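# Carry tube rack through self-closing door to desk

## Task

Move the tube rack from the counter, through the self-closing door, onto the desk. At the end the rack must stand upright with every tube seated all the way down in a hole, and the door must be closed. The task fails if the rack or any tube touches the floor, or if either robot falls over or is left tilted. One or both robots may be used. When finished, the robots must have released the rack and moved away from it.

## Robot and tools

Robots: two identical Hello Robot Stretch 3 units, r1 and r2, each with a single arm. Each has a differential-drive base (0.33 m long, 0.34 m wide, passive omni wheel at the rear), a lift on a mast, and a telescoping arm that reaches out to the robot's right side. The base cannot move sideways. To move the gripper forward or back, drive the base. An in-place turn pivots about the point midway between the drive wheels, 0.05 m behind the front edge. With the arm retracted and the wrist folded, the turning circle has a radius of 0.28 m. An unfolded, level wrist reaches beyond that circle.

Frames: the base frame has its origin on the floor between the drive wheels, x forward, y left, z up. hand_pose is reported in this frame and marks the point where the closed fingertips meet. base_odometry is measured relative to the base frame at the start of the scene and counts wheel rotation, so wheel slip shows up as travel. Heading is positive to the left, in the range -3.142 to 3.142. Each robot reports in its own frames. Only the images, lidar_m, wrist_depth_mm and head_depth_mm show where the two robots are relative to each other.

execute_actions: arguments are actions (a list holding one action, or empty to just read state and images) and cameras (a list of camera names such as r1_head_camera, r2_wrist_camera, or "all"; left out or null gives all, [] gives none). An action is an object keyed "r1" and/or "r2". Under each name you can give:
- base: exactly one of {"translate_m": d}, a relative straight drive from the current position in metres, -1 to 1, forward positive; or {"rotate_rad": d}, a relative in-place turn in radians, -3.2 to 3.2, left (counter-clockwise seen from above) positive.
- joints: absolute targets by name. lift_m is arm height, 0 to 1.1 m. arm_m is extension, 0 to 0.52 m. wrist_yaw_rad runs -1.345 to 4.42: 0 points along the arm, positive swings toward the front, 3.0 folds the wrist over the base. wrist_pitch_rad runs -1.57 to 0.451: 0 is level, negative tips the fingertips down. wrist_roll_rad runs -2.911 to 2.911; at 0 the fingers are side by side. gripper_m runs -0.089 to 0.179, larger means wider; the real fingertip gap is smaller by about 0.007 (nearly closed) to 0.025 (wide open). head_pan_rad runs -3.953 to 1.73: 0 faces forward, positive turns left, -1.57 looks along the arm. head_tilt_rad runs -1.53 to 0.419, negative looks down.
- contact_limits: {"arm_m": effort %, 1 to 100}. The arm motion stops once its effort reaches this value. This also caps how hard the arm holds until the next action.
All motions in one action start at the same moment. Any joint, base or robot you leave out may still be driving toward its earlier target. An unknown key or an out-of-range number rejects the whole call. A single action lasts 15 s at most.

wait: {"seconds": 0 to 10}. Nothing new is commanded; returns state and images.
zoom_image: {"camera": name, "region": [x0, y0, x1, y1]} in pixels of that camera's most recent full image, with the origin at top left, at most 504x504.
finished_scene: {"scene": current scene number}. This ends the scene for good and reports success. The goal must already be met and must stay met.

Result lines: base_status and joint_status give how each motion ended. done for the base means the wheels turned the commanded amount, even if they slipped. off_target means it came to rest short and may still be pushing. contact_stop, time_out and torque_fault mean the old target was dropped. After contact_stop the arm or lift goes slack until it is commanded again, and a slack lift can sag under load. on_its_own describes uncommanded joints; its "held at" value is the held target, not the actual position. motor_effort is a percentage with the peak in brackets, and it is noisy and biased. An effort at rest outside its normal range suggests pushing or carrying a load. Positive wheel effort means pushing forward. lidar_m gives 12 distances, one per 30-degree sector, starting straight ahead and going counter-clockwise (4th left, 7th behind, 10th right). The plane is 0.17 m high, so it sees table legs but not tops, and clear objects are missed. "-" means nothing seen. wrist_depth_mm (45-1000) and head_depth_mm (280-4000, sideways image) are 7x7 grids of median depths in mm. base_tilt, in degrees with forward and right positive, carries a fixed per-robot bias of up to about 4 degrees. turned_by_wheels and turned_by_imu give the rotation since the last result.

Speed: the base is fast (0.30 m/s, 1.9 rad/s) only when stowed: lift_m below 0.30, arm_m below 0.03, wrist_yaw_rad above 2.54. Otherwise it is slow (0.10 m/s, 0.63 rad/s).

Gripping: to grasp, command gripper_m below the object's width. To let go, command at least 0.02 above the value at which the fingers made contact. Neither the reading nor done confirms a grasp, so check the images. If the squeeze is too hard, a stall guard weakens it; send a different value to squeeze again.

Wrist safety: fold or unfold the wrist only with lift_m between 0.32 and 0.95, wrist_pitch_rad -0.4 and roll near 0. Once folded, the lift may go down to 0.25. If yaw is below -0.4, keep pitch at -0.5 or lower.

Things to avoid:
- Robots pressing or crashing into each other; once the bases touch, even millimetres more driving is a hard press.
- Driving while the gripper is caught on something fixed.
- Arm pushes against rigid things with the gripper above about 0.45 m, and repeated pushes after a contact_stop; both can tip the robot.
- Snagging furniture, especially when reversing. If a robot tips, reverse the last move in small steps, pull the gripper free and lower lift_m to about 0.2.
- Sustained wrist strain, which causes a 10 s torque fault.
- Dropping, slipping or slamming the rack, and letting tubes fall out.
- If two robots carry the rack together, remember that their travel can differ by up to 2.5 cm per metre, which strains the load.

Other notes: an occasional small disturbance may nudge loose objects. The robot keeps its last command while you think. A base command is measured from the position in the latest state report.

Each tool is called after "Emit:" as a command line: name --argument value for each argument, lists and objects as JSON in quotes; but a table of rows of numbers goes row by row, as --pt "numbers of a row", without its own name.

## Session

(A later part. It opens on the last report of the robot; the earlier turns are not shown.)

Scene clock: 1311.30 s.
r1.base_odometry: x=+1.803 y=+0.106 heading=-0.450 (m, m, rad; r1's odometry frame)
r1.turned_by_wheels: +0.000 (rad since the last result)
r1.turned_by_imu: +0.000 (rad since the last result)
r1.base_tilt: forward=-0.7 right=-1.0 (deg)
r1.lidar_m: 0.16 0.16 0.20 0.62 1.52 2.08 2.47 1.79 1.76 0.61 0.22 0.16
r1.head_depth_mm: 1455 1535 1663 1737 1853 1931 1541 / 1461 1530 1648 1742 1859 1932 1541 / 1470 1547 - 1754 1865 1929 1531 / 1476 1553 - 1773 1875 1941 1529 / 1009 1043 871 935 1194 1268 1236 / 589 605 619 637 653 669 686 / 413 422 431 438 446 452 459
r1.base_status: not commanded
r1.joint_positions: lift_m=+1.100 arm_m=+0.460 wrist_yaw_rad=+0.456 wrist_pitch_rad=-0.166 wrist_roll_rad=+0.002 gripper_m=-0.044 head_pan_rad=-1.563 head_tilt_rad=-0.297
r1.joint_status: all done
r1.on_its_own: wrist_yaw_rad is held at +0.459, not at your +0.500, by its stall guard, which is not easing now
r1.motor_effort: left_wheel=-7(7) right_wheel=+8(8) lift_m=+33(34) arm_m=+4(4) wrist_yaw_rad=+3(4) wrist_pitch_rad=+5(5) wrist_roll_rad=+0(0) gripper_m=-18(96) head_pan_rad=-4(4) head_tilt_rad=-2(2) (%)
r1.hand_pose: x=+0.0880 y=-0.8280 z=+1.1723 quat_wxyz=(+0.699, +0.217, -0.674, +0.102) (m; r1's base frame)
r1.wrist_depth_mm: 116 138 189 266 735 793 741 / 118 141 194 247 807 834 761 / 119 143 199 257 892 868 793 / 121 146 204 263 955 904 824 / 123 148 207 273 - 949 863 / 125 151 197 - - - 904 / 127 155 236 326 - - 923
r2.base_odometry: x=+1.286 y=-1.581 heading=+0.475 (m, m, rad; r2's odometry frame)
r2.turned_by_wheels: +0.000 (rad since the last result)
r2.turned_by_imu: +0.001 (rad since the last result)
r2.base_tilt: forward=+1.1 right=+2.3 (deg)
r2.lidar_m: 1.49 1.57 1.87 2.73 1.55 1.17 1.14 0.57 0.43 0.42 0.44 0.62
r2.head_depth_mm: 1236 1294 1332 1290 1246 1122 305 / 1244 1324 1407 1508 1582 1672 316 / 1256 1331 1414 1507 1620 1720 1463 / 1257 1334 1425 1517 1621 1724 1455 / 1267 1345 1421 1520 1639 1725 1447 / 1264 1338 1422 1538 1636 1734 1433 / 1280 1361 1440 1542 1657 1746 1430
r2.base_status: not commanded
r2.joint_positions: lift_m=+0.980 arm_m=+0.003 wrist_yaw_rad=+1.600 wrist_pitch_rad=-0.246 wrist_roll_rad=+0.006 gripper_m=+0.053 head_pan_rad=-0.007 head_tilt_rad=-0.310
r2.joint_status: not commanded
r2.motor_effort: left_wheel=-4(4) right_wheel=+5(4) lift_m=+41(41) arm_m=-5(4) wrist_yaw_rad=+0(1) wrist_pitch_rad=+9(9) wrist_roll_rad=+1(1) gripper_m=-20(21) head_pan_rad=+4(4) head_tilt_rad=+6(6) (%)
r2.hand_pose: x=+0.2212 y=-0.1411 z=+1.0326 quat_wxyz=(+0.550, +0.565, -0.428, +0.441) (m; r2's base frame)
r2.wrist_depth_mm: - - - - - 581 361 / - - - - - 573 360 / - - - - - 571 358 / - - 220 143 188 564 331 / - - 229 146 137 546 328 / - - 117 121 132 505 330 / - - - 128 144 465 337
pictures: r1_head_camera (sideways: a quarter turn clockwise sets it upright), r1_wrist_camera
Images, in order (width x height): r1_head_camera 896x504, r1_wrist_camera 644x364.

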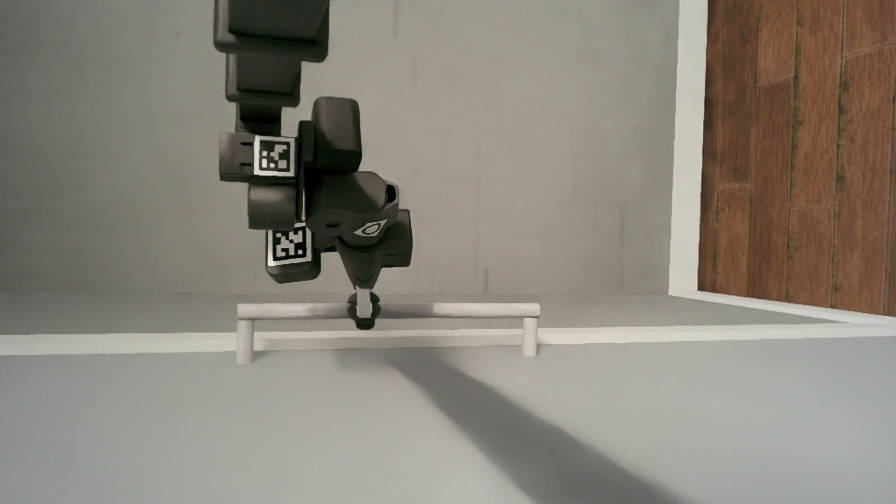

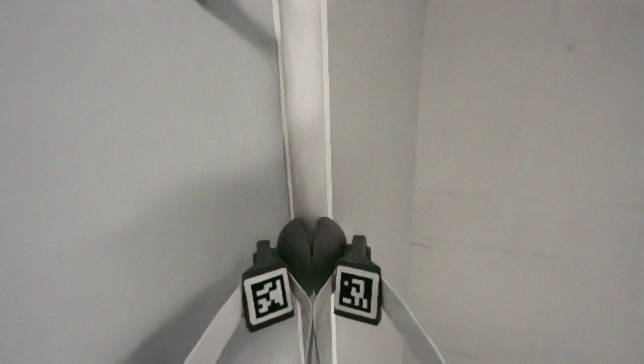

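Emit:
execute_actions --actions '[{"r1": {"base": {"translate_m": -0.25}, "joints": {"arm_m": 0.2, "gripper_m": 0.12}}}]' --cameras '[]'

Emit:
execute_actions --actions '[{"r1": {"base": {"rotate_rad": -0.6}, "joints": {"wrist_yaw_rad": 1.57, "wrist_pitch_rad": 0.0, "lift_m": 1.0}}}]' --cameras '[]'

Emit:
execute_actions --actions '[{"r1": {"base": {"translate_m": 0.36}}}]' --cameras '[]'

Emit:
execute_actions --actions '[{"r1": {"base": {"rotate_rad": 0.6}, "joints": {"arm_m": 0.45}}}]' --cameras '["r1_nav_camera", "r1_wrist_camera"]'

Scene clock: 1434.60 s.
r1.base_odometry: x=+1.578 y=+0.215 heading=-0.450 (m, m, rad; r1's odometry frame)
r1.turned_by_wheels: +0.000 (rad since the last result)
r1.turned_by_imu: +0.001 (rad since the last result)
r1.base_tilt: forward=-0.6 right=-1.0 (deg)
r1.lidar_m: 0.41 0.41 0.58 1.47 1.51 2.08 2.22 1.61 1.62 1.57 0.58 0.42
r1.head_depth_mm: 1467 1530 - 1771 1858 1919 1541 / 1465 1528 - 1779 1858 1930 1535 / 1465 1547 - - 1882 1940 1535 / 1472 1548 - - 1882 1953 1537 / 1474 1562 1660 1779 1882 1958 1526 / 1464 1541 1626 1693 1729 1737 1497 / 1086 1104 1129 1151 1169 1186 1168
r1.base_status: done
r1.joint_positions: lift_m=+1.100 arm_m=+0.200 wrist_yaw_rad=+0.459 wrist_pitch_rad=-0.165 wrist_roll_rad=+0.002 gripper_m=+0.120 head_pan_rad=-1.563 head_tilt_rad=-0.297
r1.joint_status: all done
r1.on_its_own: wrist_yaw_rad is held at +0.459, not at your +0.500, by its stall guard, which is not easing now
r1.motor_effort: left_wheel=-2(14) right_wheel=+2(5) lift_m=+33(33) arm_m=-5(6) wrist_yaw_rad=+0(3) wrist_pitch_rad=+5(6) wrist_roll_rad=+0(0) gripper_m=+0(83) head_pan_rad=-4(3) head_tilt_rad=-2(2) (%)
r1.hand_pose: x=+0.0888 y=-0.5684 z=+1.1725 quat_wxyz=(+0.699, +0.217, -0.673, +0.103) (m; r1's base frame)
r1.wrist_depth_mm: 318 393 527 862 - - 911 / 324 404 524 891 - - 954 / 324 407 536 947 - - - / 332 417 558 968 - - - / 339 423 573 - - - - / 343 399 633 - - - - / 343 470 641 - - - -
r2.base_odometry: x=+1.286 y=-1.581 heading=+0.475 (m, m, rad; r2's odometry frame)
r2.turned_by_wheels: +0.000 (rad since the last result)
r2.turned_by_imu: +0.001 (rad since the last result)
r2.base_tilt: forward=+1.1 right=+2.3 (deg)
r2.lidar_m: 1.49 1.57 1.64 2.74 1.55 1.17 1.14 0.57 0.43 0.42 0.44 0.62
r2.head_depth_mm: 1237 1293 1340 1291 1246 1119 305 / 1251 1326 1410 1493 1584 1688 316 / 1258 1329 1409 1500 1608 1723 1459 / 1260 1336 1418 1523 1624 1726 1461 / 1271 1335 1435 1531 1628 1725 1440 / 1268 1337 1433 1527 1638 1730 1442 / 1280 1352 1447 1541 1653 1746 1434
r2.base_status: not commanded
r2.joint_positions: lift_m=+0.980 arm_m=+0.003 wrist_yaw_rad=+1.600 wrist_pitch_rad=-0.246 wrist_roll_rad=+0.006 gripper_m=+0.053 head_pan_rad=-0.007 head_tilt_rad=-0.310
r2.joint_status: not commanded
r2.motor_effort: left_wheel=-4(4) right_wheel=+5(4) lift_m=+41(41) arm_m=-4(5) wrist_yaw_rad=+0(1) wrist_pitch_rad=+9(9) wrist_roll_rad=+0(0) gripper_m=-21(21) head_pan_rad=+4(4) head_tilt_rad=+6(6) (%)
r2.hand_pose: x=+0.2212 y=-0.1411 z=+1.0326 quat_wxyz=(+0.550, +0.565, -0.428, +0.441) (m; r2's base frame)
r2.wrist_depth_mm: - - - - - 579 361 / - - - - - 569 359 / - - - - - 591 358 / - - 220 143 187 569 332 / - - 229 146 137 567 330 / - - 117 122 133 518 335 / - - - 128 145 468 334
pictures: none
No camera images: the call's "cameras" was empty. Leave "cameras" out to get every camera's image.

Scene clock: 1436.50 s.
r1.base_odometry: x=+1.578 y=+0.215 heading=-1.050 (m, m, rad; r1's odometry frame)
r1.turned_by_wheels: -0.600 (rad since the last result)
r1.turned_by_imu: -0.595 (rad since the last result)
r1.base_tilt: forward=-0.5 right=-1.1 (deg)
r1.lidar_m: 0.43 0.41 0.41 0.54 1.24 1.49 1.93 2.22 2.26 1.60 1.69 0.63
r1.head_depth_mm: 2168 2328 2509 2660 2600 1973 1530 / 2009 2107 2164 2365 2428 1849 1542 / 1859 1959 2062 2212 - 1811 1530 / 1750 1854 1908 2096 2202 1885 1523 / 1636 1732 1830 1947 - 1778 1522 / 1550 1633 1716 1808 - 1800 1516 / 1469 1548 1631 1710 1808 1804 1513
r1.base_status: done
r1.joint_positions: lift_m=+1.000 arm_m=+0.200 wrist_yaw_rad=+1.567 wrist_pitch_rad=-0.024 wrist_roll_rad=+0.002 gripper_m=+0.120 head_pan_rad=-1.563 head_tilt_rad=-0.297
r1.joint_status: all done
r1.motor_effort: left_wheel=+3(8) right_wheel=-2(7) lift_m=+19(28) arm_m=-5(4) wrist_yaw_rad=+4(3) wrist_pitch_rad=+8(6) wrist_roll_rad=+0(0) gripper_m=+0(0) head_pan_rad=-5(4) head_tilt_rad=-2(1) (%)
r1.hand_pose: x=+0.2342 y=-0.3464 z=+1.1088 quat_wxyz=(+0.507, +0.505, -0.495, +0.492) (m; r1's base frame)
r1.wrist_depth_mm: 396 449 520 620 772 - - / 403 452 536 646 804 - - / 415 464 538 663 817 - - / 415 472 555 669 865 - - / 424 479 578 693 851 - - / 431 468 590 711 866 - - / 434 514 608 739 957 - -
r2.base_odometry: x=+1.286 y=-1.581 heading=+0.475 (m, m, rad; r2's odometry frame)
r2.turned_by_wheels: +0.000 (rad since the last result)
r2.turned_by_imu: +0.000 (rad since the last result)
r2.base_tilt: forward=+1.0 right=+2.3 (deg)
r2.lidar_m: 1.49 1.57 1.64 2.74 1.55 1.17 1.14 0.57 0.43 0.42 0.44 0.62
r2.head_depth_mm: 1237 1299 1330 1288 1243 1120 305 / 1247 1325 1409 1503 1589 1685 316 / 1255 1330 1413 1507 1618 1719 1465 / 1259 1336 1414 1515 1631 1727 1461 / 1265 1340 1428 1525 1624 1729 1452 / 1268 1336 1427 1534 1647 1733 1444 / 1280 1358 1439 1547 1649 1746 1426
r2.base_status: not commanded
r2.joint_positions: lift_m=+0.980 arm_m=+0.003 wrist_yaw_rad=+1.600 wrist_pitch_rad=-0.246 wrist_roll_rad=+0.006 gripper_m=+0.053 head_pan_rad=-0.007 head_tilt_rad=-0.310
r2.joint_status: not commanded
r2.motor_effort: left_wheel=-3(4) right_wheel=+4(4) lift_m=+41(41) arm_m=-5(5) wrist_yaw_rad=-1(0) wrist_pitch_rad=+9(9) wrist_roll_rad=+0(0) gripper_m=-20(20) head_pan_rad=+4(4) head_tilt_rad=+6(6) (%)
r2.hand_pose: x=+0.2212 y=-0.1411 z=+1.0326 quat_wxyz=(+0.550, +0.565, -0.428, +0.441) (m; r2's base frame)
r2.wrist_depth_mm: - - - - - 580 365 / - - - - - 581 362 / - - - - - 575 355 / - - 219 143 187 572 334 / - - 230 146 136 555 331 / - - 117 122 133 501 332 / - - - 128 144 465 334
pictures: none
No camera images: the call's "cameras" was empty. Leave "cameras" out to get every camera's image.

Scene clock: 1444.47 s.
r1.base_odometry: x=+1.757 y=-0.097 heading=-1.050 (m, m, rad; r1's odometry frame)
r1.turned_by_wheels: +0.000 (rad since the last result)
r1.turned_by_imu: +0.112 (rad since the last result)
r1.base_tilt: forward=-0.6 right=-1.1 (deg)
r1.lidar_m: 0.15 - 0.15 0.18 0.56 1.73 2.43 2.50 1.71 1.54 0.43 0.17
r1.head_depth_mm: 1691 1815 1882 2016 2283 1901 1536 / 1597 1694 1818 1901 2191 1976 1530 / 1520 1606 1720 1788 - 1887 1527 / 1448 1529 1634 1734 1827 1878 1525 / 1385 1452 1546 1644 - 1765 1519 / 1321 1386 1467 1542 - 1754 1516 / 1267 1328 1395 1483 1563 1682 1510
r1.base_status: done
r1.joint_positions: lift_m=+1.000 arm_m=+0.200 wrist_yaw_rad=+1.570 wrist_pitch_rad=-0.023 wrist_roll_rad=+0.002 gripper_m=+0.120 head_pan_rad=-1.563 head_tilt_rad=-0.299
r1.joint_status: not commanded
r1.motor_effort: left_wheel=+7(100) right_wheel=+1(22) lift_m=+20(20) arm_m=-3(5) wrist_yaw_rad=+0(4) wrist_pitch_rad=+8(8) wrist_roll_rad=+0(0) gripper_m=+0(0) head_pan_rad=-4(4) head_tilt_rad=-1(2) (%)
r1.hand_pose: x=+0.2343 y=-0.3454 z=+1.1091 quat_wxyz=(+0.506, +0.506, -0.495, +0.494) (m; r1's base frame)
r1.wrist_depth_mm: 163 178 202 232 277 315 435 / 166 181 206 238 285 329 453 / 169 185 211 247 294 343 482 / 172 189 216 253 304 353 509 / 176 192 223 261 305 370 537 / 178 189 229 267 311 415 572 / 180 208 235 277 336 393 613
r2.base_odometry: x=+1.286 y=-1.581 heading=+0.475 (m, m, rad; r2's odometry frame)
r2.turned_by_wheels: +0.000 (rad since the last result)
r2.turned_by_imu: +0.001 (rad since the last result)
r2.base_tilt: forward=+1.0 right=+2.3 (deg)
r2.lidar_m: 1.49 1.57 2.22 2.73 1.55 1.17 1.14 0.56 0.43 0.41 0.44 0.62
r2.head_depth_mm: 1234 1295 1336 1288 1243 1123 305 / 1251 1321 1407 1496 1589 1681 316 / 1256 1331 1415 1500 1607 1711 1464 / 1262 1342 1415 1513 1608 1728 1459 / 1266 1342 1425 1524 1632 1710 1441 / 1274 1339 1426 1535 1641 1726 1430 / 1276 1352 1445 1541 1656 1734 1431
r2.base_status: not commanded
r2.joint_positions: lift_m=+0.980 arm_m=+0.003 wrist_yaw_rad=+1.600 wrist_pitch_rad=-0.246 wrist_roll_rad=+0.006 gripper_m=+0.053 head_pan_rad=-0.007 head_tilt_rad=-0.310
r2.joint_status: not commanded
r2.motor_effort: left_wheel=-4(3) right_wheel=+4(5) lift_m=+41(41) arm_m=-4(4) wrist_yaw_rad=+1(1) wrist_pitch_rad=+9(9) wrist_roll_rad=+1(1) gripper_m=-21(20) head_pan_rad=+4(4) head_tilt_rad=+6(6) (%)
r2.hand_pose: x=+0.2212 y=-0.1411 z=+1.0326 quat_wxyz=(+0.550, +0.565, -0.428, +0.441) (m; r2's base frame)
r2.wrist_depth_mm: - - - - - 588 363 / - - - - - 588 359 / - - - - - 571 355 / - - 219 142 187 570 332 / - - 233 146 137 557 333 / - - 117 122 132 511 332 / - - - 128 144 468 332
pictures: none
No camera images: the call's "cameras" was empty. Leave "cameras" out to get every camera's image.

Scene clock: 1447.53 s.
r1.base_odometry: x=+1.757 y=-0.097 heading=-0.450 (m, m, rad; r1's odometry frame)
r1.turned_by_wheels: +0.600 (rad since the last result)
r1.turned_by_imu: +0.317 (rad since the last result)
r1.base_tilt: forward=-0.7 right=-1.1 (deg)
r1.lidar_m: 0.16 0.16 0.20 0.36 1.85 2.03 2.46 1.68 1.66 1.51 0.28 0.18
r1.head_depth_mm: 1371 1453 1553 - 1802 1883 1539 / 1359 1442 1514 1653 1755 1848 1534 / 1341 1418 1504 1637 1713 1835 1525 / 1318 1395 1476 1551 1685 1792 1529 / 1302 1376 1460 1525 1662 1750 1524 / 1285 1347 1430 1502 1597 1712 1455 / 940 924 807 700 713 807 827
r1.base_status: done
r1.joint_positions: lift_m=+1.000 arm_m=+0.449 wrist_yaw_rad=+1.646 wrist_pitch_rad=-0.027 wrist_roll_rad=+0.003 gripper_m=+0.120 head_pan_rad=-1.564 head_tilt_rad=-0.299
r1.joint_status: all done
r1.on_its_own: wrist_yaw_rad is at rest, and its effort (-90) is outside its rest range (-12 to +12)
r1.motor_effort: left_wheel=-3(45) right_wheel=+11(60) lift_m=+19(20) arm_m=+13(12) wrist_yaw_rad=-90(93) wrist_pitch_rad=+9(11) wrist_roll_rad=+0(0) gripper_m=+17(18) head_pan_rad=-3(5) head_tilt_rad=-1(1) (%)
r1.hand_pose: x=+0.2334 y=-0.5748 z=+1.1080 quat_wxyz=(+0.488, +0.526, -0.474, +0.511) (m; r1's base frame)
r1.wrist_depth_mm: 156 159 165 170 174 182 174 / 160 164 169 176 180 187 181 / 165 169 175 181 185 193 187 / 170 174 181 188 191 199 195 / 175 179 187 194 137 206 203 / 180 183 194 201 - 214 210 / 186 194 200 208 212 218 221
r2.base_odometry: x=+1.286 y=-1.581 heading=+0.475 (m, m, rad; r2's odometry frame)
r2.turned_by_wheels: +0.000 (rad since the last result)
r2.turned_by_imu: +0.000 (rad since the last result)
r2.base_tilt: forward=+1.0 right=+2.3 (deg)
r2.lidar_m: 1.49 1.56 2.22 2.73 1.54 1.17 1.14 0.57 0.43 0.42 0.44 0.62
r2.head_depth_mm: 1238 1294 1337 1287 1248 1123 305 / 1249 1320 1412 1504 1589 1690 316 / 1254 1334 1414 1507 1610 1719 1463 / 1260 1337 1417 1508 1622 1718 1453 / 1262 1343 1427 1526 1634 1718 1446 / 1264 1346 1434 1531 1639 1727 1443 / 1278 1360 1425 1548 1648 1750 1427
r2.base_status: not commanded
r2.joint_positions: lift_m=+0.980 arm_m=+0.003 wrist_yaw_rad=+1.600 wrist_pitch_rad=-0.246 wrist_roll_rad=+0.006 gripper_m=+0.053 head_pan_rad=-0.007 head_tilt_rad=-0.310
r2.joint_status: not commanded
r2.motor_effort: left_wheel=-3(3) right_wheel=+5(4) lift_m=+41(41) arm_m=-4(4) wrist_yaw_rad=+0(1) wrist_pitch_rad=+9(9) wrist_roll_rad=+0(1) gripper_m=-21(21) head_pan_rad=+4(4) head_tilt_rad=+6(6) (%)
r2.hand_pose: x=+0.2212 y=-0.1411 z=+1.0326 quat_wxyz=(+0.550, +0.565, -0.428, +0.441) (m; r2's base frame)
r2.wrist_depth_mm: - - - - - 594 360 / - - - - - 580 364 / - - - - - 568 352 / - - 219 142 188 569 332 / - - 231 146 137 551 332 / - - 117 122 133 506 328 / - - - 128 144 464 335
pictures: r1_nav_camera (sideways: a quarter turn counterclockwise sets it upright), r1_wrist_camera
Images, in order (width x height): r1_nav_camera 672x504, r1_wrist_camera 644x364.

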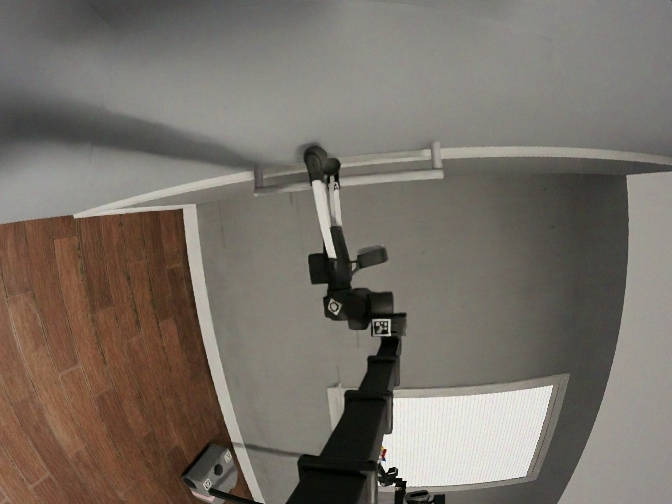

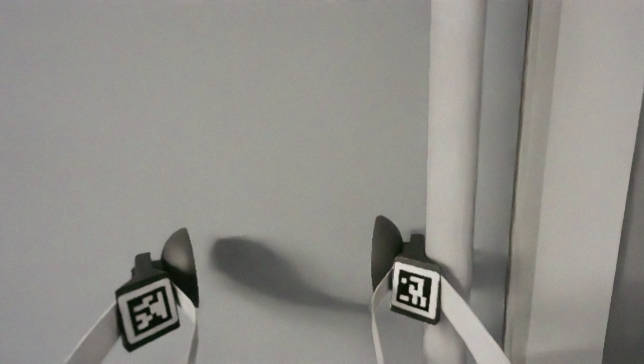

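Emit:
execute_actions --actions '[{"r1": {"base": {"translate_m": -0.1}, "joints": {"arm_m": 0.3, "wrist_yaw_rad": 1.57}}}]' --cameras '["r1_nav_camera", "r1_wrist_camera"]'

Scene clock: 1454.50 s.
r1.base_odometry: x=+1.667 y=-0.054 heading=-0.450 (m, m, rad; r1's odometry frame)
r1.turned_by_wheels: +0.000 (rad since the last result)
r1.turned_by_imu: +0.001 (rad since the last result)
r1.base_tilt: forward=-0.6 right=-1.0 (deg)
r1.lidar_m: 0.26 0.26 0.32 0.63 1.84 2.00 2.36 2.38 1.61 1.52 0.45 0.29
r1.head_depth_mm: 1382 1480 1561 - 1788 1896 1530 / 1375 1447 1539 - 1760 1866 1530 / 1351 1432 1516 - 1769 1831 1535 / 1332 1414 1499 1575 1739 1812 1518 / 1316 1394 1470 1532 - 1776 1514 / 1295 1373 1454 1545 1679 1743 1515 / 1270 1327 1408 1420 1550 1352 1316
r1.base_status: done
r1.joint_positions: lift_m=+1.000 arm_m=+0.300 wrist_yaw_rad=+1.720 wrist_pitch_rad=-0.023 wrist_roll_rad=+0.003 gripper_m=+0.120 head_pan_rad=-1.564 head_tilt_rad=-0.299
r1.joint_status: wrist_yaw_rad off_target (ended at +1.720, target +1.570); the others done
r1.on_its_own: wrist_yaw_rad is held at +1.717, not at your +1.570, by its stall guard, which is not easing now
r1.motor_effort: left_wheel=-2(5) right_wheel=+2(12) lift_m=+20(20) arm_m=-5(7) wrist_yaw_rad=-3(17) wrist_pitch_rad=+8(9) wrist_roll_rad=+0(0) gripper_m=+0(3) head_pan_rad=-3(4) head_tilt_rad=-1(2) (%)
r1.hand_pose: x=+0.2314 y=-0.4074 z=+1.1091 quat_wxyz=(+0.467, +0.542, -0.456, +0.530) (m; r1's base frame)
r1.wrist_depth_mm: 226 231 234 238 242 245 247 / 234 237 241 244 249 252 257 / 241 244 248 252 257 260 263 / 250 251 258 260 266 268 274 / 257 259 266 269 273 279 284 / 265 268 275 279 284 288 293 / 274 283 284 289 293 301 303
r2.base_odometry: x=+1.286 y=-1.581 heading=+0.475 (m, m, rad; r2's odometry frame)
r2.turned_by_wheels: +0.000 (rad since the last result)
r2.turned_by_imu: +0.001 (rad since the last result)
r2.base_tilt: forward=+1.0 right=+2.3 (deg)
r2.lidar_m: 1.49 1.57 2.21 2.73 1.55 1.17 1.14 0.57 0.43 0.42 0.44 0.62
r2.head_depth_mm: 1238 1299 1335 1284 1240 1122 306 / 1253 1319 1405 1497 1585 1681 315 / 1255 1328 1410 1513 1615 1727 1465 / 1263 1335 1425 1513 1618 1733 1455 / 1263 1342 1430 1518 1628 1725 1447 / 1266 1342 1428 1526 1642 1728 1444 / 1284 1357 1443 1538 1650 1756 1437
r2.base_status: not commanded
r2.joint_positions: lift_m=+0.980 arm_m=+0.003 wrist_yaw_rad=+1.600 wrist_pitch_rad=-0.246 wrist_roll_rad=+0.006 gripper_m=+0.053 head_pan_rad=-0.007 head_tilt_rad=-0.310
r2.joint_status: not commanded
r2.motor_effort: left_wheel=-4(3) right_wheel=+5(5) lift_m=+41(41) arm_m=-5(5) wrist_yaw_rad=+1(1) wrist_pitch_rad=+9(9) wrist_roll_rad=+0(1) gripper_m=-20(21) head_pan_rad=+4(4) head_tilt_rad=+6(6) (%)
r2.hand_pose: x=+0.2212 y=-0.1411 z=+1.0326 quat_wxyz=(+0.550, +0.565, -0.428, +0.441) (m; r2's base frame)
r2.wrist_depth_mm: - - - - - 590 357 / - - - - - 586 363 / - - - - - 573 360 / - - 220 142 188 567 328 / - - 231 146 137 567 326 / - - 117 122 133 511 332 / - - - 128 144 465 329
pictures: r1_nav_camera (sideways: a quarter turn counterclockwise sets it upright), r1_wrist_camera
Images, in order (width x height): r1_nav_camera 672x504, r1_wrist_camera 644x364.

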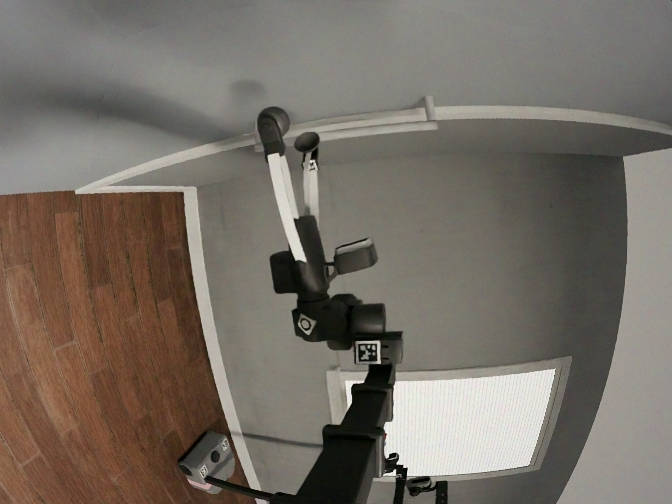

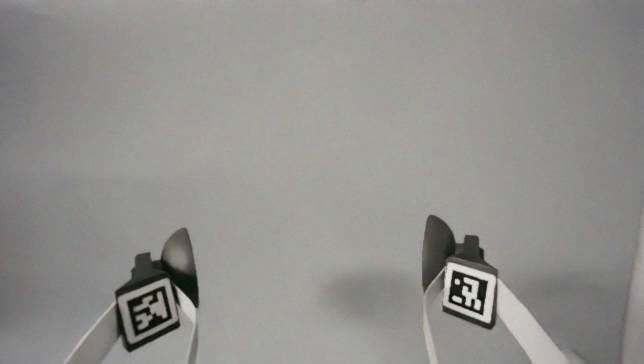

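Emit:
execute_actions --actions '[{"r1": {"base": {"rotate_rad": 0.166}, "joints": {"wrist_yaw_rad": 1.575}}}]' --cameras '["r1_nav_camera", "r1_wrist_camera"]'

Scene clock: 1464.67 s.
r1.base_odometry: x=+1.667 y=-0.054 heading=-0.284 (m, m, rad; r1's odometry frame)
r1.turned_by_wheels: +0.166 (rad since the last result)
r1.turned_by_imu: +0.165 (rad since the last result)
r1.base_tilt: forward=-0.7 right=-1.1 (deg)
r1.lidar_m: 0.26 0.27 0.37 1.00 1.69 2.31 2.37 1.61 1.59 1.01 0.37 0.27
r1.head_depth_mm: 1313 1380 1468 - 1690 1762 1530 / 1316 1383 1468 - 1675 1776 1526 / 1316 1392 1476 - 1705 1774 1524 / 1321 1396 1483 1574 1710 1782 1523 / 1320 1404 1468 1549 - 1773 1510 / 1002 1033 1058 1083 1115 1141 1169 / 664 677 654 698 758 768 779
r1.base_status: done
r1.joint_positions: lift_m=+1.000 arm_m=+0.300 wrist_yaw_rad=+1.578 wrist_pitch_rad=-0.023 wrist_roll_rad=+0.003 gripper_m=+0.120 head_pan_rad=-1.564 head_tilt_rad=-0.299
r1.joint_status: all done
r1.motor_effort: left_wheel=-3(9) right_wheel=+2(7) lift_m=+20(20) arm_m=-4(5) wrist_yaw_rad=-4(4) wrist_pitch_rad=+7(8) wrist_roll_rad=+0(0) gripper_m=+0(0) head_pan_rad=-3(4) head_tilt_rad=-1(1) (%)
r1.hand_pose: x=+0.2343 y=-0.4435 z=+1.1091 quat_wxyz=(+0.503, +0.508, -0.493, +0.495) (m; r1's base frame)
r1.wrist_depth_mm: 166 166 168 170 171 172 174 / 170 171 173 174 176 177 180 / 176 177 179 179 182 183 185 / 182 183 184 186 187 189 191 / 187 189 191 193 194 196 199 / 195 194 197 199 201 204 206 / 201 205 204 207 208 212 213
r2.base_odometry: x=+1.286 y=-1.581 heading=+0.475 (m, m, rad; r2's odometry frame)
r2.turned_by_wheels: +0.000 (rad since the last result)
r2.turned_by_imu: +0.001 (rad since the last result)
r2.base_tilt: forward=+1.0 right=+2.3 (deg)
r2.lidar_m: 1.49 1.56 1.70 2.73 1.55 1.17 1.14 0.57 0.43 0.41 0.44 0.62
r2.head_depth_mm: 1234 1294 1337 1289 1243 1122 306 / 1248 1321 1405 1501 1591 1675 316 / 1256 1324 1416 1512 1611 1727 1462 / 1266 1346 1421 1519 1626 1723 1455 / 1261 1341 1429 1522 1626 1722 1451 / 1265 1348 1428 1531 1647 1738 1433 / 1280 1356 1439 1539 1652 1750 1429
r2.base_status: not commanded
r2.joint_positions: lift_m=+0.980 arm_m=+0.003 wrist_yaw_rad=+1.600 wrist_pitch_rad=-0.246 wrist_roll_rad=+0.006 gripper_m=+0.053 head_pan_rad=-0.007 head_tilt_rad=-0.310
r2.joint_status: not commanded
r2.motor_effort: left_wheel=-4(3) right_wheel=+5(4) lift_m=+41(41) arm_m=-5(5) wrist_yaw_rad=+0(1) wrist_pitch_rad=+9(9) wrist_roll_rad=+0(1) gripper_m=-21(20) head_pan_rad=+4(4) head_tilt_rad=+6(6) (%)
r2.hand_pose: x=+0.2212 y=-0.1411 z=+1.0326 quat_wxyz=(+0.550, +0.565, -0.428, +0.441) (m; r2's base frame)
r2.wrist_depth_mm: - - - - - 588 360 / - - - - - 583 358 / - - - - - 582 356 / - - 221 143 187 565 330 / - - 231 146 137 560 325 / - - 117 122 132 505 336 / - - - 128 144 469 335
pictures: r1_nav_camera (sideways: a quarter turn counterclockwise sets it upright), r1_wrist_camera
Images, in order (width x height): r1_nav_camera 672x504, r1_wrist_camera 644x364.

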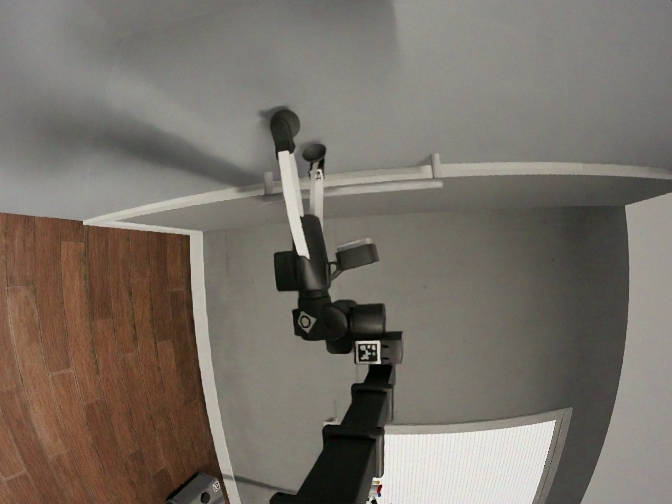

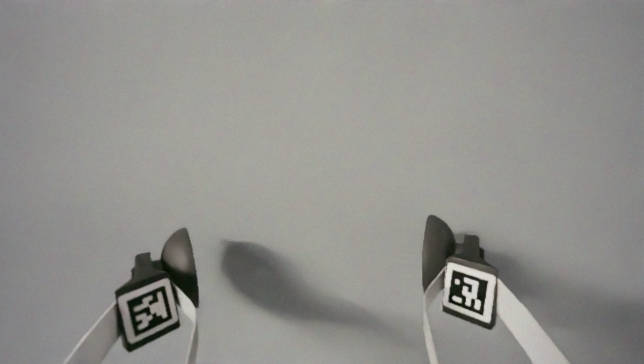

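Emit:
execute_actions --actions '[{"r1": {"base": {"translate_m": -0.06}}}]' --cameras '[]'

Emit:
execute_actions --actions '[{"r1": {"joints": {"arm_m": 0.5}}}]' --cameras '["r1_nav_camera", "r1_wrist_camera"]'

Scene clock: 1478.83 s.
r1.base_odometry: x=+1.609 y=-0.037 heading=-0.284 (m, m, rad; r1's odometry frame)
r1.turned_by_wheels: +0.000 (rad since the last result)
r1.turned_by_imu: +0.001 (rad since the last result)
r1.base_tilt: forward=-0.6 right=-1.0 (deg)
r1.lidar_m: 0.32 0.33 0.44 1.24 1.69 2.31 2.31 1.56 1.58 1.25 0.46 0.33
r1.head_depth_mm: 1310 1386 1461 - 1683 1774 1532 / 1313 1390 1466 - 1673 1779 1534 / 1315 1391 1471 - 1704 1776 1531 / 1325 1401 1481 1575 1717 1787 1524 / 1321 1399 1488 1551 - 1786 1527 / 1247 1278 1306 1340 1381 1413 1393 / 866 882 901 914 931 907 942
r1.base_status: done
r1.joint_positions: lift_m=+1.000 arm_m=+0.300 wrist_yaw_rad=+1.578 wrist_pitch_rad=-0.023 wrist_roll_rad=+0.003 gripper_m=+0.120 head_pan_rad=-1.564 head_tilt_rad=-0.299
r1.joint_status: not commanded
r1.motor_effort: left_wheel=-4(9) right_wheel=+3(5) lift_m=+20(20) arm_m=-5(5) wrist_yaw_rad=-4(3) wrist_pitch_rad=+8(7) wrist_roll_rad=+0(0) gripper_m=+0(0) head_pan_rad=-4(3) head_tilt_rad=+0(1) (%)
r1.hand_pose: x=+0.2343 y=-0.4435 z=+1.1091 quat_wxyz=(+0.503, +0.508, -0.493, +0.495) (m; r1's base frame)
r1.wrist_depth_mm: 219 221 223 226 227 230 232 / 226 229 230 232 235 237 239 / 234 236 238 240 242 244 246 / 242 243 247 247 250 253 255 / 249 250 251 257 256 260 264 / 259 257 262 265 267 272 275 / 267 273 271 274 278 282 284
r2.base_odometry: x=+1.286 y=-1.581 heading=+0.475 (m, m, rad; r2's odometry frame)
r2.turned_by_wheels: +0.000 (rad since the last result)
r2.turned_by_imu: +0.001 (rad since the last result)
r2.base_tilt: forward=+1.1 right=+2.2 (deg)
r2.lidar_m: 1.49 1.57 1.64 2.73 1.54 1.17 1.14 0.57 0.42 0.42 0.44 0.62
r2.head_depth_mm: 1232 1299 1336 1286 1248 1123 305 / 1247 1327 1402 1499 1580 1683 316 / 1259 1334 1405 1504 1617 1727 1468 / 1261 1339 1420 1513 1628 1729 1454 / 1271 1345 1427 1523 1631 1716 1438 / 1271 1341 1430 1531 1642 1738 1437 / 1275 1354 1438 1553 1651 1748 1434
r2.base_status: not commanded
r2.joint_positions: lift_m=+0.980 arm_m=+0.003 wrist_yaw_rad=+1.600 wrist_pitch_rad=-0.246 wrist_roll_rad=+0.006 gripper_m=+0.053 head_pan_rad=-0.007 head_tilt_rad=-0.310
r2.joint_status: not commanded
r2.motor_effort: left_wheel=-4(4) right_wheel=+5(4) lift_m=+41(41) arm_m=-4(4) wrist_yaw_rad=+0(1) wrist_pitch_rad=+9(9) wrist_roll_rad=+0(0) gripper_m=-21(21) head_pan_rad=+4(4) head_tilt_rad=+7(7) (%)
r2.hand_pose: x=+0.2212 y=-0.1411 z=+1.0326 quat_wxyz=(+0.550, +0.565, -0.428, +0.441) (m; r2's base frame)
r2.wrist_depth_mm: - - - - - 587 364 / - - - - - 598 356 / - - - - - 589 358 / - - 220 142 187 571 332 / - - 229 147 136 562 330 / - - 117 122 132 503 332 / - - - 128 145 466 333
pictures: none
No camera images: the call's "cameras" was empty. Leave "cameras" out to get every camera's image.

Scene clock: 1481.53 s.
r1.base_odometry: x=+1.609 y=-0.037 heading=-0.284 (m, m, rad; r1's odometry frame)
r1.turned_by_wheels: +0.000 (rad since the last result)
r1.turned_by_imu: +0.000 (rad since the last result)
r1.base_tilt: forward=-0.7 right=-1.1 (deg)
r1.lidar_m: 0.32 0.33 0.44 1.24 1.69 2.31 2.30 1.56 1.58 1.25 0.46 0.33
r1.head_depth_mm: 1315 1384 1468 - 1677 1769 1534 / 1315 1388 1459 1576 1669 1765 1528 / 1322 1392 1462 1586 1675 1783 1525 / 1322 1397 1472 1556 1679 1780 1527 / 1323 1397 1490 1563 1689 1794 1517 / 1243 1277 1309 1360 1371 1411 1393 / 866 883 900 909 928 907 938
r1.base_status: not commanded
r1.joint_positions: lift_m=+1.000 arm_m=+0.500 wrist_yaw_rad=+1.577 wrist_pitch_rad=-0.023 wrist_roll_rad=+0.003 gripper_m=+0.120 head_pan_rad=-1.564 head_tilt_rad=-0.299
r1.joint_status: all done
r1.motor_effort: left_wheel=-3(3) right_wheel=+3(3) lift_m=+20(20) arm_m=+4(5) wrist_yaw_rad=-2(4) wrist_pitch_rad=+7(7) wrist_roll_rad=+0(0) gripper_m=+0(1) head_pan_rad=-3(4) head_tilt_rad=-1(1) (%)
r1.hand_pose: x=+0.2343 y=-0.6432 z=+1.1091 quat_wxyz=(+0.504, +0.508, -0.493, +0.495) (m; r1's base frame)
r1.wrist_depth_mm: 220 221 224 224 227 217 230 / 226 228 231 231 235 224 238 / 234 235 237 238 243 232 245 / 241 243 245 248 249 239 255 / 249 250 254 255 257 248 265 / 257 258 263 264 267 256 273 / 266 272 272 276 278 266 283
r2.base_odometry: x=+1.286 y=-1.581 heading=+0.475 (m, m, rad; r2's odometry frame)
r2.turned_by_wheels: +0.000 (rad since the last result)
r2.turned_by_imu: +0.000 (rad since the last result)
r2.base_tilt: forward=+1.0 right=+2.3 (deg)
r2.lidar_m: 1.49 1.57 1.64 2.73 1.54 1.16 1.14 0.57 0.43 0.41 0.44 0.62
r2.head_depth_mm: 1231 1291 1338 1286 1245 1117 305 / 1248 1319 1407 1496 1588 1679 316 / 1254 1332 1415 1508 1616 1718 1460 / 1267 1335 1425 1510 1619 1726 1459 / 1267 1347 1430 1529 1632 1722 1451 / 1264 1338 1428 1528 1649 1718 1435 / 1282 1362 1401 1539 1651 1742 1435
r2.base_status: not commanded
r2.joint_positions: lift_m=+0.980 arm_m=+0.003 wrist_yaw_rad=+1.600 wrist_pitch_rad=-0.246 wrist_roll_rad=+0.006 gripper_m=+0.053 head_pan_rad=-0.007 head_tilt_rad=-0.310
r2.joint_status: not commanded
r2.motor_effort: left_wheel=-4(4) right_wheel=+5(4) lift_m=+41(41) arm_m=-5(4) wrist_yaw_rad=+0(1) wrist_pitch_rad=+9(9) wrist_roll_rad=+0(0) gripper_m=-21(20) head_pan_rad=+4(4) head_tilt_rad=+6(6) (%)
r2.hand_pose: x=+0.2212 y=-0.1411 z=+1.0326 quat_wxyz=(+0.550, +0.565, -0.428, +0.441) (m; r2's base frame)
r2.wrist_depth_mm: - - - - - 593 362 / - - - - - 572 359 / - - - - - 575 356 / - - 220 143 187 575 330 / - - 231 145 136 561 328 / - - 117 121 132 509 333 / - - - 128 144 458 334
pictures: r1_nav_camera (sideways: a quarter turn counterclockwise sets it upright), r1_wrist_camera
Images, in order (width x height): r1_nav_camera 672x504, r1_wrist_camera 644x364.

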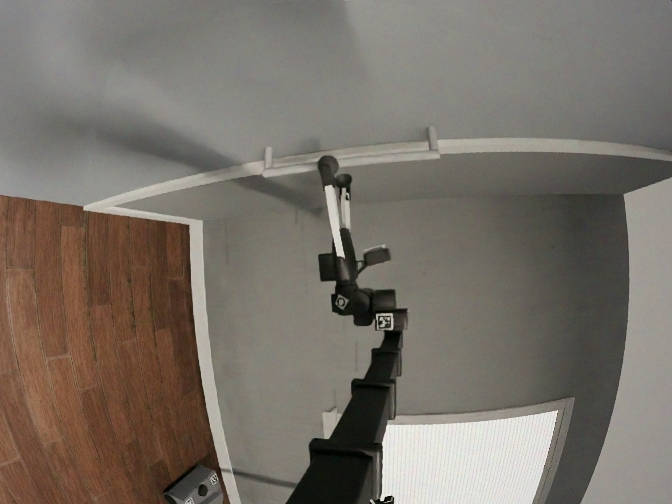

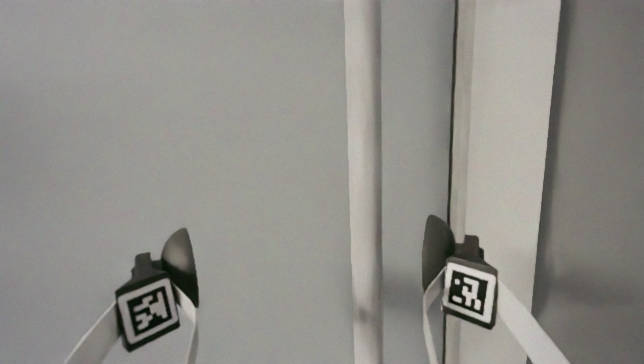

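Emit:
execute_actions --actions '[{"r1": {"joints": {"arm_m": 0.52}}}]' --cameras '[]'

Emit:
execute_actions --actions '[{"r1": {"base": {"translate_m": 0.075}}}]' --cameras '["r1_nav_camera", "r1_wrist_camera"]'

Scene clock: 1490.33 s.
r1.base_odometry: x=+1.609 y=-0.037 heading=-0.284 (m, m, rad; r1's odometry frame)
r1.turned_by_wheels: +0.000 (rad since the last result)
r1.turned_by_imu: +0.001 (rad since the last result)
r1.base_tilt: forward=-0.5 right=-1.0 (deg)
r1.lidar_m: 0.32 0.33 0.44 1.24 1.69 2.31 2.30 1.56 1.59 1.25 0.46 0.33
r1.head_depth_mm: 1307 1379 1476 - 1677 1764 1541 / 1316 1386 1446 1589 1664 1774 1526 / 1315 1397 1451 1596 1675 1785 1541 / 1324 1391 1484 1593 1676 1785 1521 / 1324 1404 1479 1607 1686 1782 1523 / 1244 1274 1308 1343 1382 1406 1388 / 864 883 899 910 929 908 939
r1.base_status: not commanded
r1.joint_positions: lift_m=+1.000 arm_m=+0.520 wrist_yaw_rad=+1.577 wrist_pitch_rad=-0.023 wrist_roll_rad=+0.003 gripper_m=+0.120 head_pan_rad=-1.564 head_tilt_rad=-0.299
r1.joint_status: all done
r1.motor_effort: left_wheel=-3(3) right_wheel=+3(3) lift_m=+20(20) arm_m=+4(6) wrist_yaw_rad=-2(2) wrist_pitch_rad=+7(8) wrist_roll_rad=+0(0) gripper_m=+0(0) head_pan_rad=-3(4) head_tilt_rad=-1(0) (%)
r1.hand_pose: x=+0.2343 y=-0.6632 z=+1.1091 quat_wxyz=(+0.504, +0.508, -0.493, +0.495) (m; r1's base frame)
r1.wrist_depth_mm: 220 222 223 224 226 217 231 / 226 228 230 231 233 225 238 / 233 235 237 238 241 231 246 / 241 243 245 246 248 241 256 / 250 250 253 251 259 250 264 / 258 258 263 261 267 270 273 / 266 272 271 272 275 270 283
r2.base_odometry: x=+1.286 y=-1.581 heading=+0.475 (m, m, rad; r2's odometry frame)
r2.turned_by_wheels: +0.000 (rad since the last result)
r2.turned_by_imu: +0.001 (rad since the last result)
r2.base_tilt: forward=+1.0 right=+2.3 (deg)
r2.lidar_m: 1.49 1.57 1.64 2.74 1.55 1.17 1.14 0.57 0.43 0.41 0.44 0.62
r2.head_depth_mm: 1236 1292 1338 1290 1248 1119 305 / 1250 1322 1408 1496 1586 1683 316 / 1260 1330 1411 1507 1611 1720 1472 / 1258 1330 1418 1513 1630 1735 1457 / 1268 1350 1433 1519 1640 1723 1446 / 1271 1345 1426 1535 1645 1727 1439 / 1281 1358 1401 1547 1653 1751 1428
r2.base_status: not commanded
r2.joint_positions: lift_m=+0.980 arm_m=+0.003 wrist_yaw_rad=+1.600 wrist_pitch_rad=-0.246 wrist_roll_rad=+0.006 gripper_m=+0.053 head_pan_rad=-0.007 head_tilt_rad=-0.310
r2.joint_status: not commanded
r2.motor_effort: left_wheel=-4(4) right_wheel=+5(4) lift_m=+41(41) arm_m=-4(4) wrist_yaw_rad=+1(1) wrist_pitch_rad=+9(9) wrist_roll_rad=+1(1) gripper_m=-20(20) head_pan_rad=+4(4) head_tilt_rad=+6(6) (%)
r2.hand_pose: x=+0.2212 y=-0.1411 z=+1.0326 quat_wxyz=(+0.550, +0.565, -0.428, +0.441) (m; r2's base frame)
r2.wrist_depth_mm: - - - - - 590 355 / - - - - - 577 357 / - - - - - 568 351 / - - 221 143 188 557 331 / - - 231 146 136 543 326 / - - 117 122 133 506 331 / - - - 127 144 463 335
pictures: none
No camera images: the call's "cameras" was empty. Leave "cameras" out to get every camera's image.

Scene clock: 1492.10 s.
r1.base_odometry: x=+1.681 y=-0.058 heading=-0.285 (m, m, rad; r1's odometry frame)
r1.turned_by_wheels: +0.000 (rad since the last result)
r1.turned_by_imu: +0.000 (rad since the last result)
r1.base_tilt: forward=-0.6 right=-1.0 (deg)
r1.lidar_m: 0.25 0.26 0.35 0.95 1.69 2.31 2.38 1.62 1.59 0.96 0.35 0.26
r1.head_depth_mm: 1304 1385 1468 - 1672 1762 1542 / 1316 1388 1461 1579 1676 1770 1530 / 1321 1392 1461 1595 1669 1779 1529 / 1318 1399 1472 1599 1680 1779 1520 / 1312 1392 1468 1553 1675 1753 1506 / 947 974 1002 1025 1050 1079 1096 / 637 657 686 698 711 724 735
r1.base_status: done
r1.joint_positions: lift_m=+1.000 arm_m=+0.520 wrist_yaw_rad=+1.577 wrist_pitch_rad=-0.023 wrist_roll_rad=+0.003 gripper_m=+0.120 head_pan_rad=-1.564 head_tilt_rad=-0.299
r1.joint_status: not commanded
r1.motor_effort: left_wheel=-9(10) right_wheel=+10(11) lift_m=+20(20) arm_m=+4(4) wrist_yaw_rad=-2(2) wrist_pitch_rad=+7(8) wrist_roll_rad=+0(0) gripper_m=+0(0) head_pan_rad=-4(4) head_tilt_rad=-1(1) (%)
r1.hand_pose: x=+0.2343 y=-0.6632 z=+1.1091 quat_wxyz=(+0.504, +0.508, -0.493, +0.495) (m; r1's base frame)
r1.wrist_depth_mm: 152 154 155 96 158 149 148 / 157 159 160 99 163 153 153 / 163 164 165 102 168 158 158 / 168 169 171 105 174 163 164 / 173 174 176 110 179 168 171 / 179 179 182 115 185 173 188 / 185 189 189 187 194 181 195
r2.base_odometry: x=+1.286 y=-1.581 heading=+0.475 (m, m, rad; r2's odometry frame)
r2.turned_by_wheels: +0.000 (rad since the last result)
r2.turned_by_imu: +0.000 (rad since the last result)
r2.base_tilt: forward=+1.0 right=+2.3 (deg)
r2.lidar_m: 1.49 1.57 2.21 2.74 1.55 1.17 1.14 0.57 0.43 0.42 0.44 0.62
r2.head_depth_mm: 1240 1299 1338 1290 1243 1121 305 / 1246 1328 1405 1502 1594 1693 316 / 1258 1324 1410 1507 1613 1720 1463 / 1264 1339 1425 1518 1617 1716 1455 / 1270 1345 1418 1526 1627 1729 1448 / 1271 1339 1426 1529 1635 1729 1441 / 1282 1356 1409 1540 1652 1740 1431
r2.base_status: not commanded
r2.joint_positions: lift_m=+0.980 arm_m=+0.003 wrist_yaw_rad=+1.600 wrist_pitch_rad=-0.246 wrist_roll_rad=+0.006 gripper_m=+0.053 head_pan_rad=-0.007 head_tilt_rad=-0.310
r2.joint_status: not commanded
r2.motor_effort: left_wheel=-4(3) right_wheel=+5(4) lift_m=+41(41) arm_m=-4(4) wrist_yaw_rad=+0(1) wrist_pitch_rad=+9(9) wrist_roll_rad=+1(1) gripper_m=-20(20) head_pan_rad=+4(4) head_tilt_rad=+7(6) (%)
r2.hand_pose: x=+0.2212 y=-0.1411 z=+1.0326 quat_wxyz=(+0.550, +0.565, -0.428, +0.441) (m; r2's base frame)
r2.wrist_depth_mm: - - - - - 582 362 / - - - - - 575 359 / - - - - - 577 356 / - - 220 143 188 574 332 / - - 230 146 137 558 327 / - - 117 122 132 513 334 / - - - 128 144 469 335
pictures: r1_nav_camera (sideways: a quarter turn counterclockwise sets it upright), r1_wrist_camera
Images, in order (width x height): r1_nav_camera 672x504, r1_wrist_camera 644x364.

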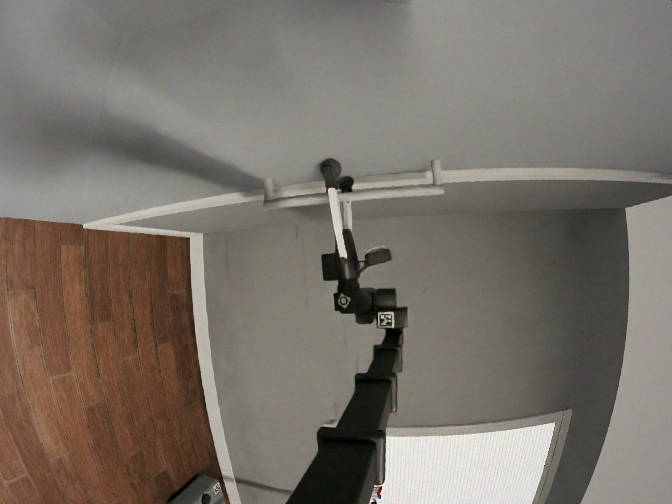

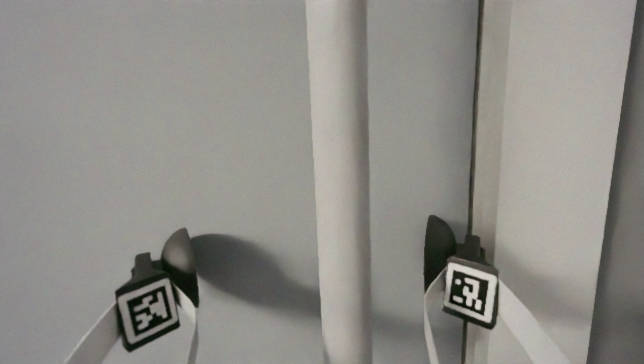

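Emit:
execute_actions --actions '[{"r1": {"base": {"translate_m": 0.015}}}]' --cameras '[]'

Emit:
execute_actions --actions '[{"r1": {"joints": {"gripper_m": -0.02}}}]' --cameras '["r1_nav_camera", "r1_wrist_camera"]'

Scene clock: 1499.90 s.
r1.base_odometry: x=+1.696 y=-0.062 heading=-0.286 (m, m, rad; r1's odometry frame)
r1.turned_by_wheels: -0.002 (rad since the last result)
r1.turned_by_imu: -0.014 (rad since the last result)
r1.base_tilt: forward=-0.7 right=-1.1 (deg)
r1.lidar_m: 0.23 0.24 0.33 0.86 1.68 2.27 2.39 1.63 1.59 0.96 0.34 0.24
r1.head_depth_mm: 1315 1389 1468 - 1685 1780 1540 / 1310 1396 1459 1581 1684 1787 1530 / 1318 1394 1465 1599 1677 1789 1536 / 1323 1399 1479 1605 1675 1783 1521 / 1318 1397 1472 1554 1671 1770 1524 / 967 992 1017 1038 1064 1079 1101 / 632 654 683 693 707 718 726
r1.base_status: done
r1.joint_positions: lift_m=+1.000 arm_m=+0.520 wrist_yaw_rad=+1.582 wrist_pitch_rad=-0.024 wrist_roll_rad=+0.003 gripper_m=+0.120 head_pan_rad=-1.564 head_tilt_rad=-0.299
r1.joint_status: not commanded
r1.on_its_own: left_wheel is at rest, and its effort (-29) is outside its rest range (-18 to +18); right_wheel is at rest, and its effort (+38) is outside its rest range (-18 to +18)
r1.motor_effort: left_wheel=-29(31) right_wheel=+38(38) lift_m=+20(20) arm_m=+5(4) wrist_yaw_rad=-9(9) wrist_pitch_rad=+8(8) wrist_roll_rad=+0(0) gripper_m=-2(2) head_pan_rad=-3(4) head_tilt_rad=-1(1) (%)
r1.hand_pose: x=+0.2342 y=-0.6617 z=+1.1089 quat_wxyz=(+0.503, +0.509, -0.491, +0.496) (m; r1's base frame)
r1.wrist_depth_mm: 150 152 154 94 157 148 148 / 155 157 158 98 162 153 153 / 159 161 163 102 168 158 158 / 165 166 169 105 173 163 165 / 171 172 174 108 178 168 171 / 176 177 180 112 185 173 188 / 181 186 187 117 192 181 197
r2.base_odometry: x=+1.286 y=-1.581 heading=+0.475 (m, m, rad; r2's odometry frame)
r2.turned_by_wheels: +0.000 (rad since the last result)
r2.turned_by_imu: +0.001 (rad since the last result)
r2.base_tilt: forward=+1.0 right=+2.3 (deg)
r2.lidar_m: 1.49 1.57 2.21 2.73 1.54 1.17 1.14 0.57 0.43 0.42 0.44 0.62
r2.head_depth_mm: 1236 1297 1334 1293 1243 1119 305 / 1247 1325 1403 1496 1595 1684 316 / 1259 1325 1415 1498 1608 1720 1463 / 1262 1335 1416 1514 1623 1725 1457 / 1265 1341 1426 1525 1640 1719 1447 / 1270 1347 1426 1526 1651 1727 1440 / 1279 1356 1404 1540 1661 1739 1428
r2.base_status: not commanded
r2.joint_positions: lift_m=+0.980 arm_m=+0.003 wrist_yaw_rad=+1.600 wrist_pitch_rad=-0.246 wrist_roll_rad=+0.006 gripper_m=+0.053 head_pan_rad=-0.007 head_tilt_rad=-0.310
r2.joint_status: not commanded
r2.motor_effort: left_wheel=-4(4) right_wheel=+5(5) lift_m=+41(41) arm_m=-5(5) wrist_yaw_rad=+1(1) wrist_pitch_rad=+9(9) wrist_roll_rad=+0(0) gripper_m=-21(20) head_pan_rad=+4(4) head_tilt_rad=+6(6) (%)
r2.hand_pose: x=+0.2212 y=-0.1411 z=+1.0326 quat_wxyz=(+0.550, +0.565, -0.428, +0.441) (m; r2's base frame)
r2.wrist_depth_mm: - - - - - 590 358 / - - - - - 585 360 / - - - - - 562 353 / - - 218 143 188 570 334 / - - 229 146 137 559 329 / - - 116 122 132 515 334 / - - - 129 145 465 334
pictures: none
No camera images: the call's "cameras" was empty. Leave "cameras" out to get every camera's image.

Scene clock: 1502.33 s.
r1.base_odometry: x=+1.696 y=-0.062 heading=-0.285 (m, m, rad; r1's odometry frame)
r1.turned_by_wheels: +0.001 (rad since the last result)
r1.turned_by_imu: -0.014 (rad since the last result)
r1.base_tilt: forward=-0.6 right=-1.0 (deg)
r1.lidar_m: 0.23 0.24 0.32 0.82 1.68 2.24 2.40 1.63 1.60 1.02 0.34 0.24
r1.head_depth_mm: 1318 1393 1486 - 1682 1791 1539 / 1314 1404 1472 1588 1685 1785 1539 / 1317 1398 1469 1605 1674 1781 1530 / 1318 1395 1483 1600 1683 1786 1518 / 1321 1391 1476 1569 1685 1774 1522 / 1040 1070 1087 1104 1131 1150 1168 / 655 664 672 680 734 744 752
r1.base_status: not commanded
r1.joint_positions: lift_m=+1.000 arm_m=+0.520 wrist_yaw_rad=+1.557 wrist_pitch_rad=-0.028 wrist_roll_rad=+0.003 gripper_m=-0.019 head_pan_rad=-1.564 head_tilt_rad=-0.299
r1.joint_status: all done
r1.on_its_own: wrist_yaw_rad is at rest, and its effort (+21) is outside its rest range (-12 to +12)
r1.motor_effort: left_wheel=-13(38) right_wheel=+16(39) lift_m=+19(20) arm_m=+0(4) wrist_yaw_rad=+21(30) wrist_pitch_rad=+10(11) wrist_roll_rad=+0(1) gripper_m=-16(97) head_pan_rad=-4(3) head_tilt_rad=-1(1) (%)
r1.hand_pose: x=+0.2341 y=-0.6685 z=+1.1077 quat_wxyz=(+0.510, +0.504, -0.497, +0.489) (m; r1's base frame)
r1.wrist_depth_mm: 154 156 161 102 167 159 175 / 159 161 165 105 173 163 181 / 164 166 170 111 179 169 187 / 169 171 175 116 184 175 194 / 174 178 181 115 190 182 201 / 179 183 186 119 198 188 209 / 186 189 196 195 205 196 218
r2.base_odometry: x=+1.286 y=-1.581 heading=+0.475 (m, m, rad; r2's odometry frame)
r2.turned_by_wheels: +0.000 (rad since the last result)
r2.turned_by_imu: +0.000 (rad since the last result)
r2.base_tilt: forward=+1.1 right=+2.3 (deg)
r2.lidar_m: 1.49 1.57 2.22 2.73 1.55 1.17 1.14 0.57 0.43 0.42 0.44 0.62
r2.head_depth_mm: 1232 1292 1335 1292 1245 1118 305 / 1248 1321 1401 1491 1587 1673 316 / 1252 1330 1413 1504 1614 1712 1463 / 1261 1336 1419 1515 1622 1726 1455 / 1266 1347 1431 1528 1635 1723 1440 / 1271 1342 1429 1539 1643 1734 1448 / 1275 1355 1406 1540 1651 1743 1424
r2.base_status: not commanded
r2.joint_positions: lift_m=+0.980 arm_m=+0.003 wrist_yaw_rad=+1.600 wrist_pitch_rad=-0.246 wrist_roll_rad=+0.006 gripper_m=+0.053 head_pan_rad=-0.007 head_tilt_rad=-0.310
r2.joint_status: not commanded
r2.motor_effort: left_wheel=-4(3) right_wheel=+5(5) lift_m=+41(41) arm_m=-5(4) wrist_yaw_rad=+0(0) wrist_pitch_rad=+9(9) wrist_roll_rad=+0(1) gripper_m=-21(20) head_pan_rad=+4(4) head_tilt_rad=+6(6) (%)
r2.hand_pose: x=+0.2212 y=-0.1411 z=+1.0326 quat_wxyz=(+0.550, +0.565, -0.428, +0.441) (m; r2's base frame)
r2.wrist_depth_mm: - - - - - 587 362 / - - - - - 578 358 / - - - - - 576 357 / - - 222 142 187 559 330 / - - 230 146 137 557 327 / - - 117 122 133 503 335 / - - - 128 145 462 334
pictures: r1_nav_camera (sideways: a quarter turn counterclockwise sets it upright), r1_wrist_camera
Images, in order (width x height): r1_nav_camera 672x504, r1_wrist_camera 644x364.

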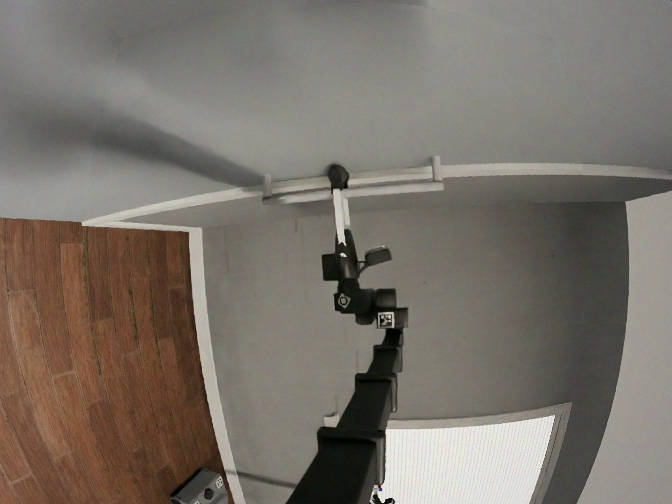

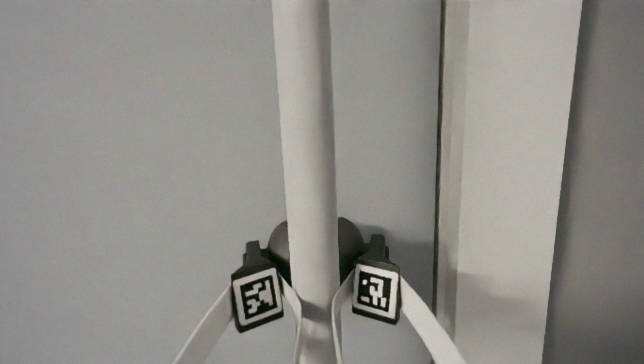

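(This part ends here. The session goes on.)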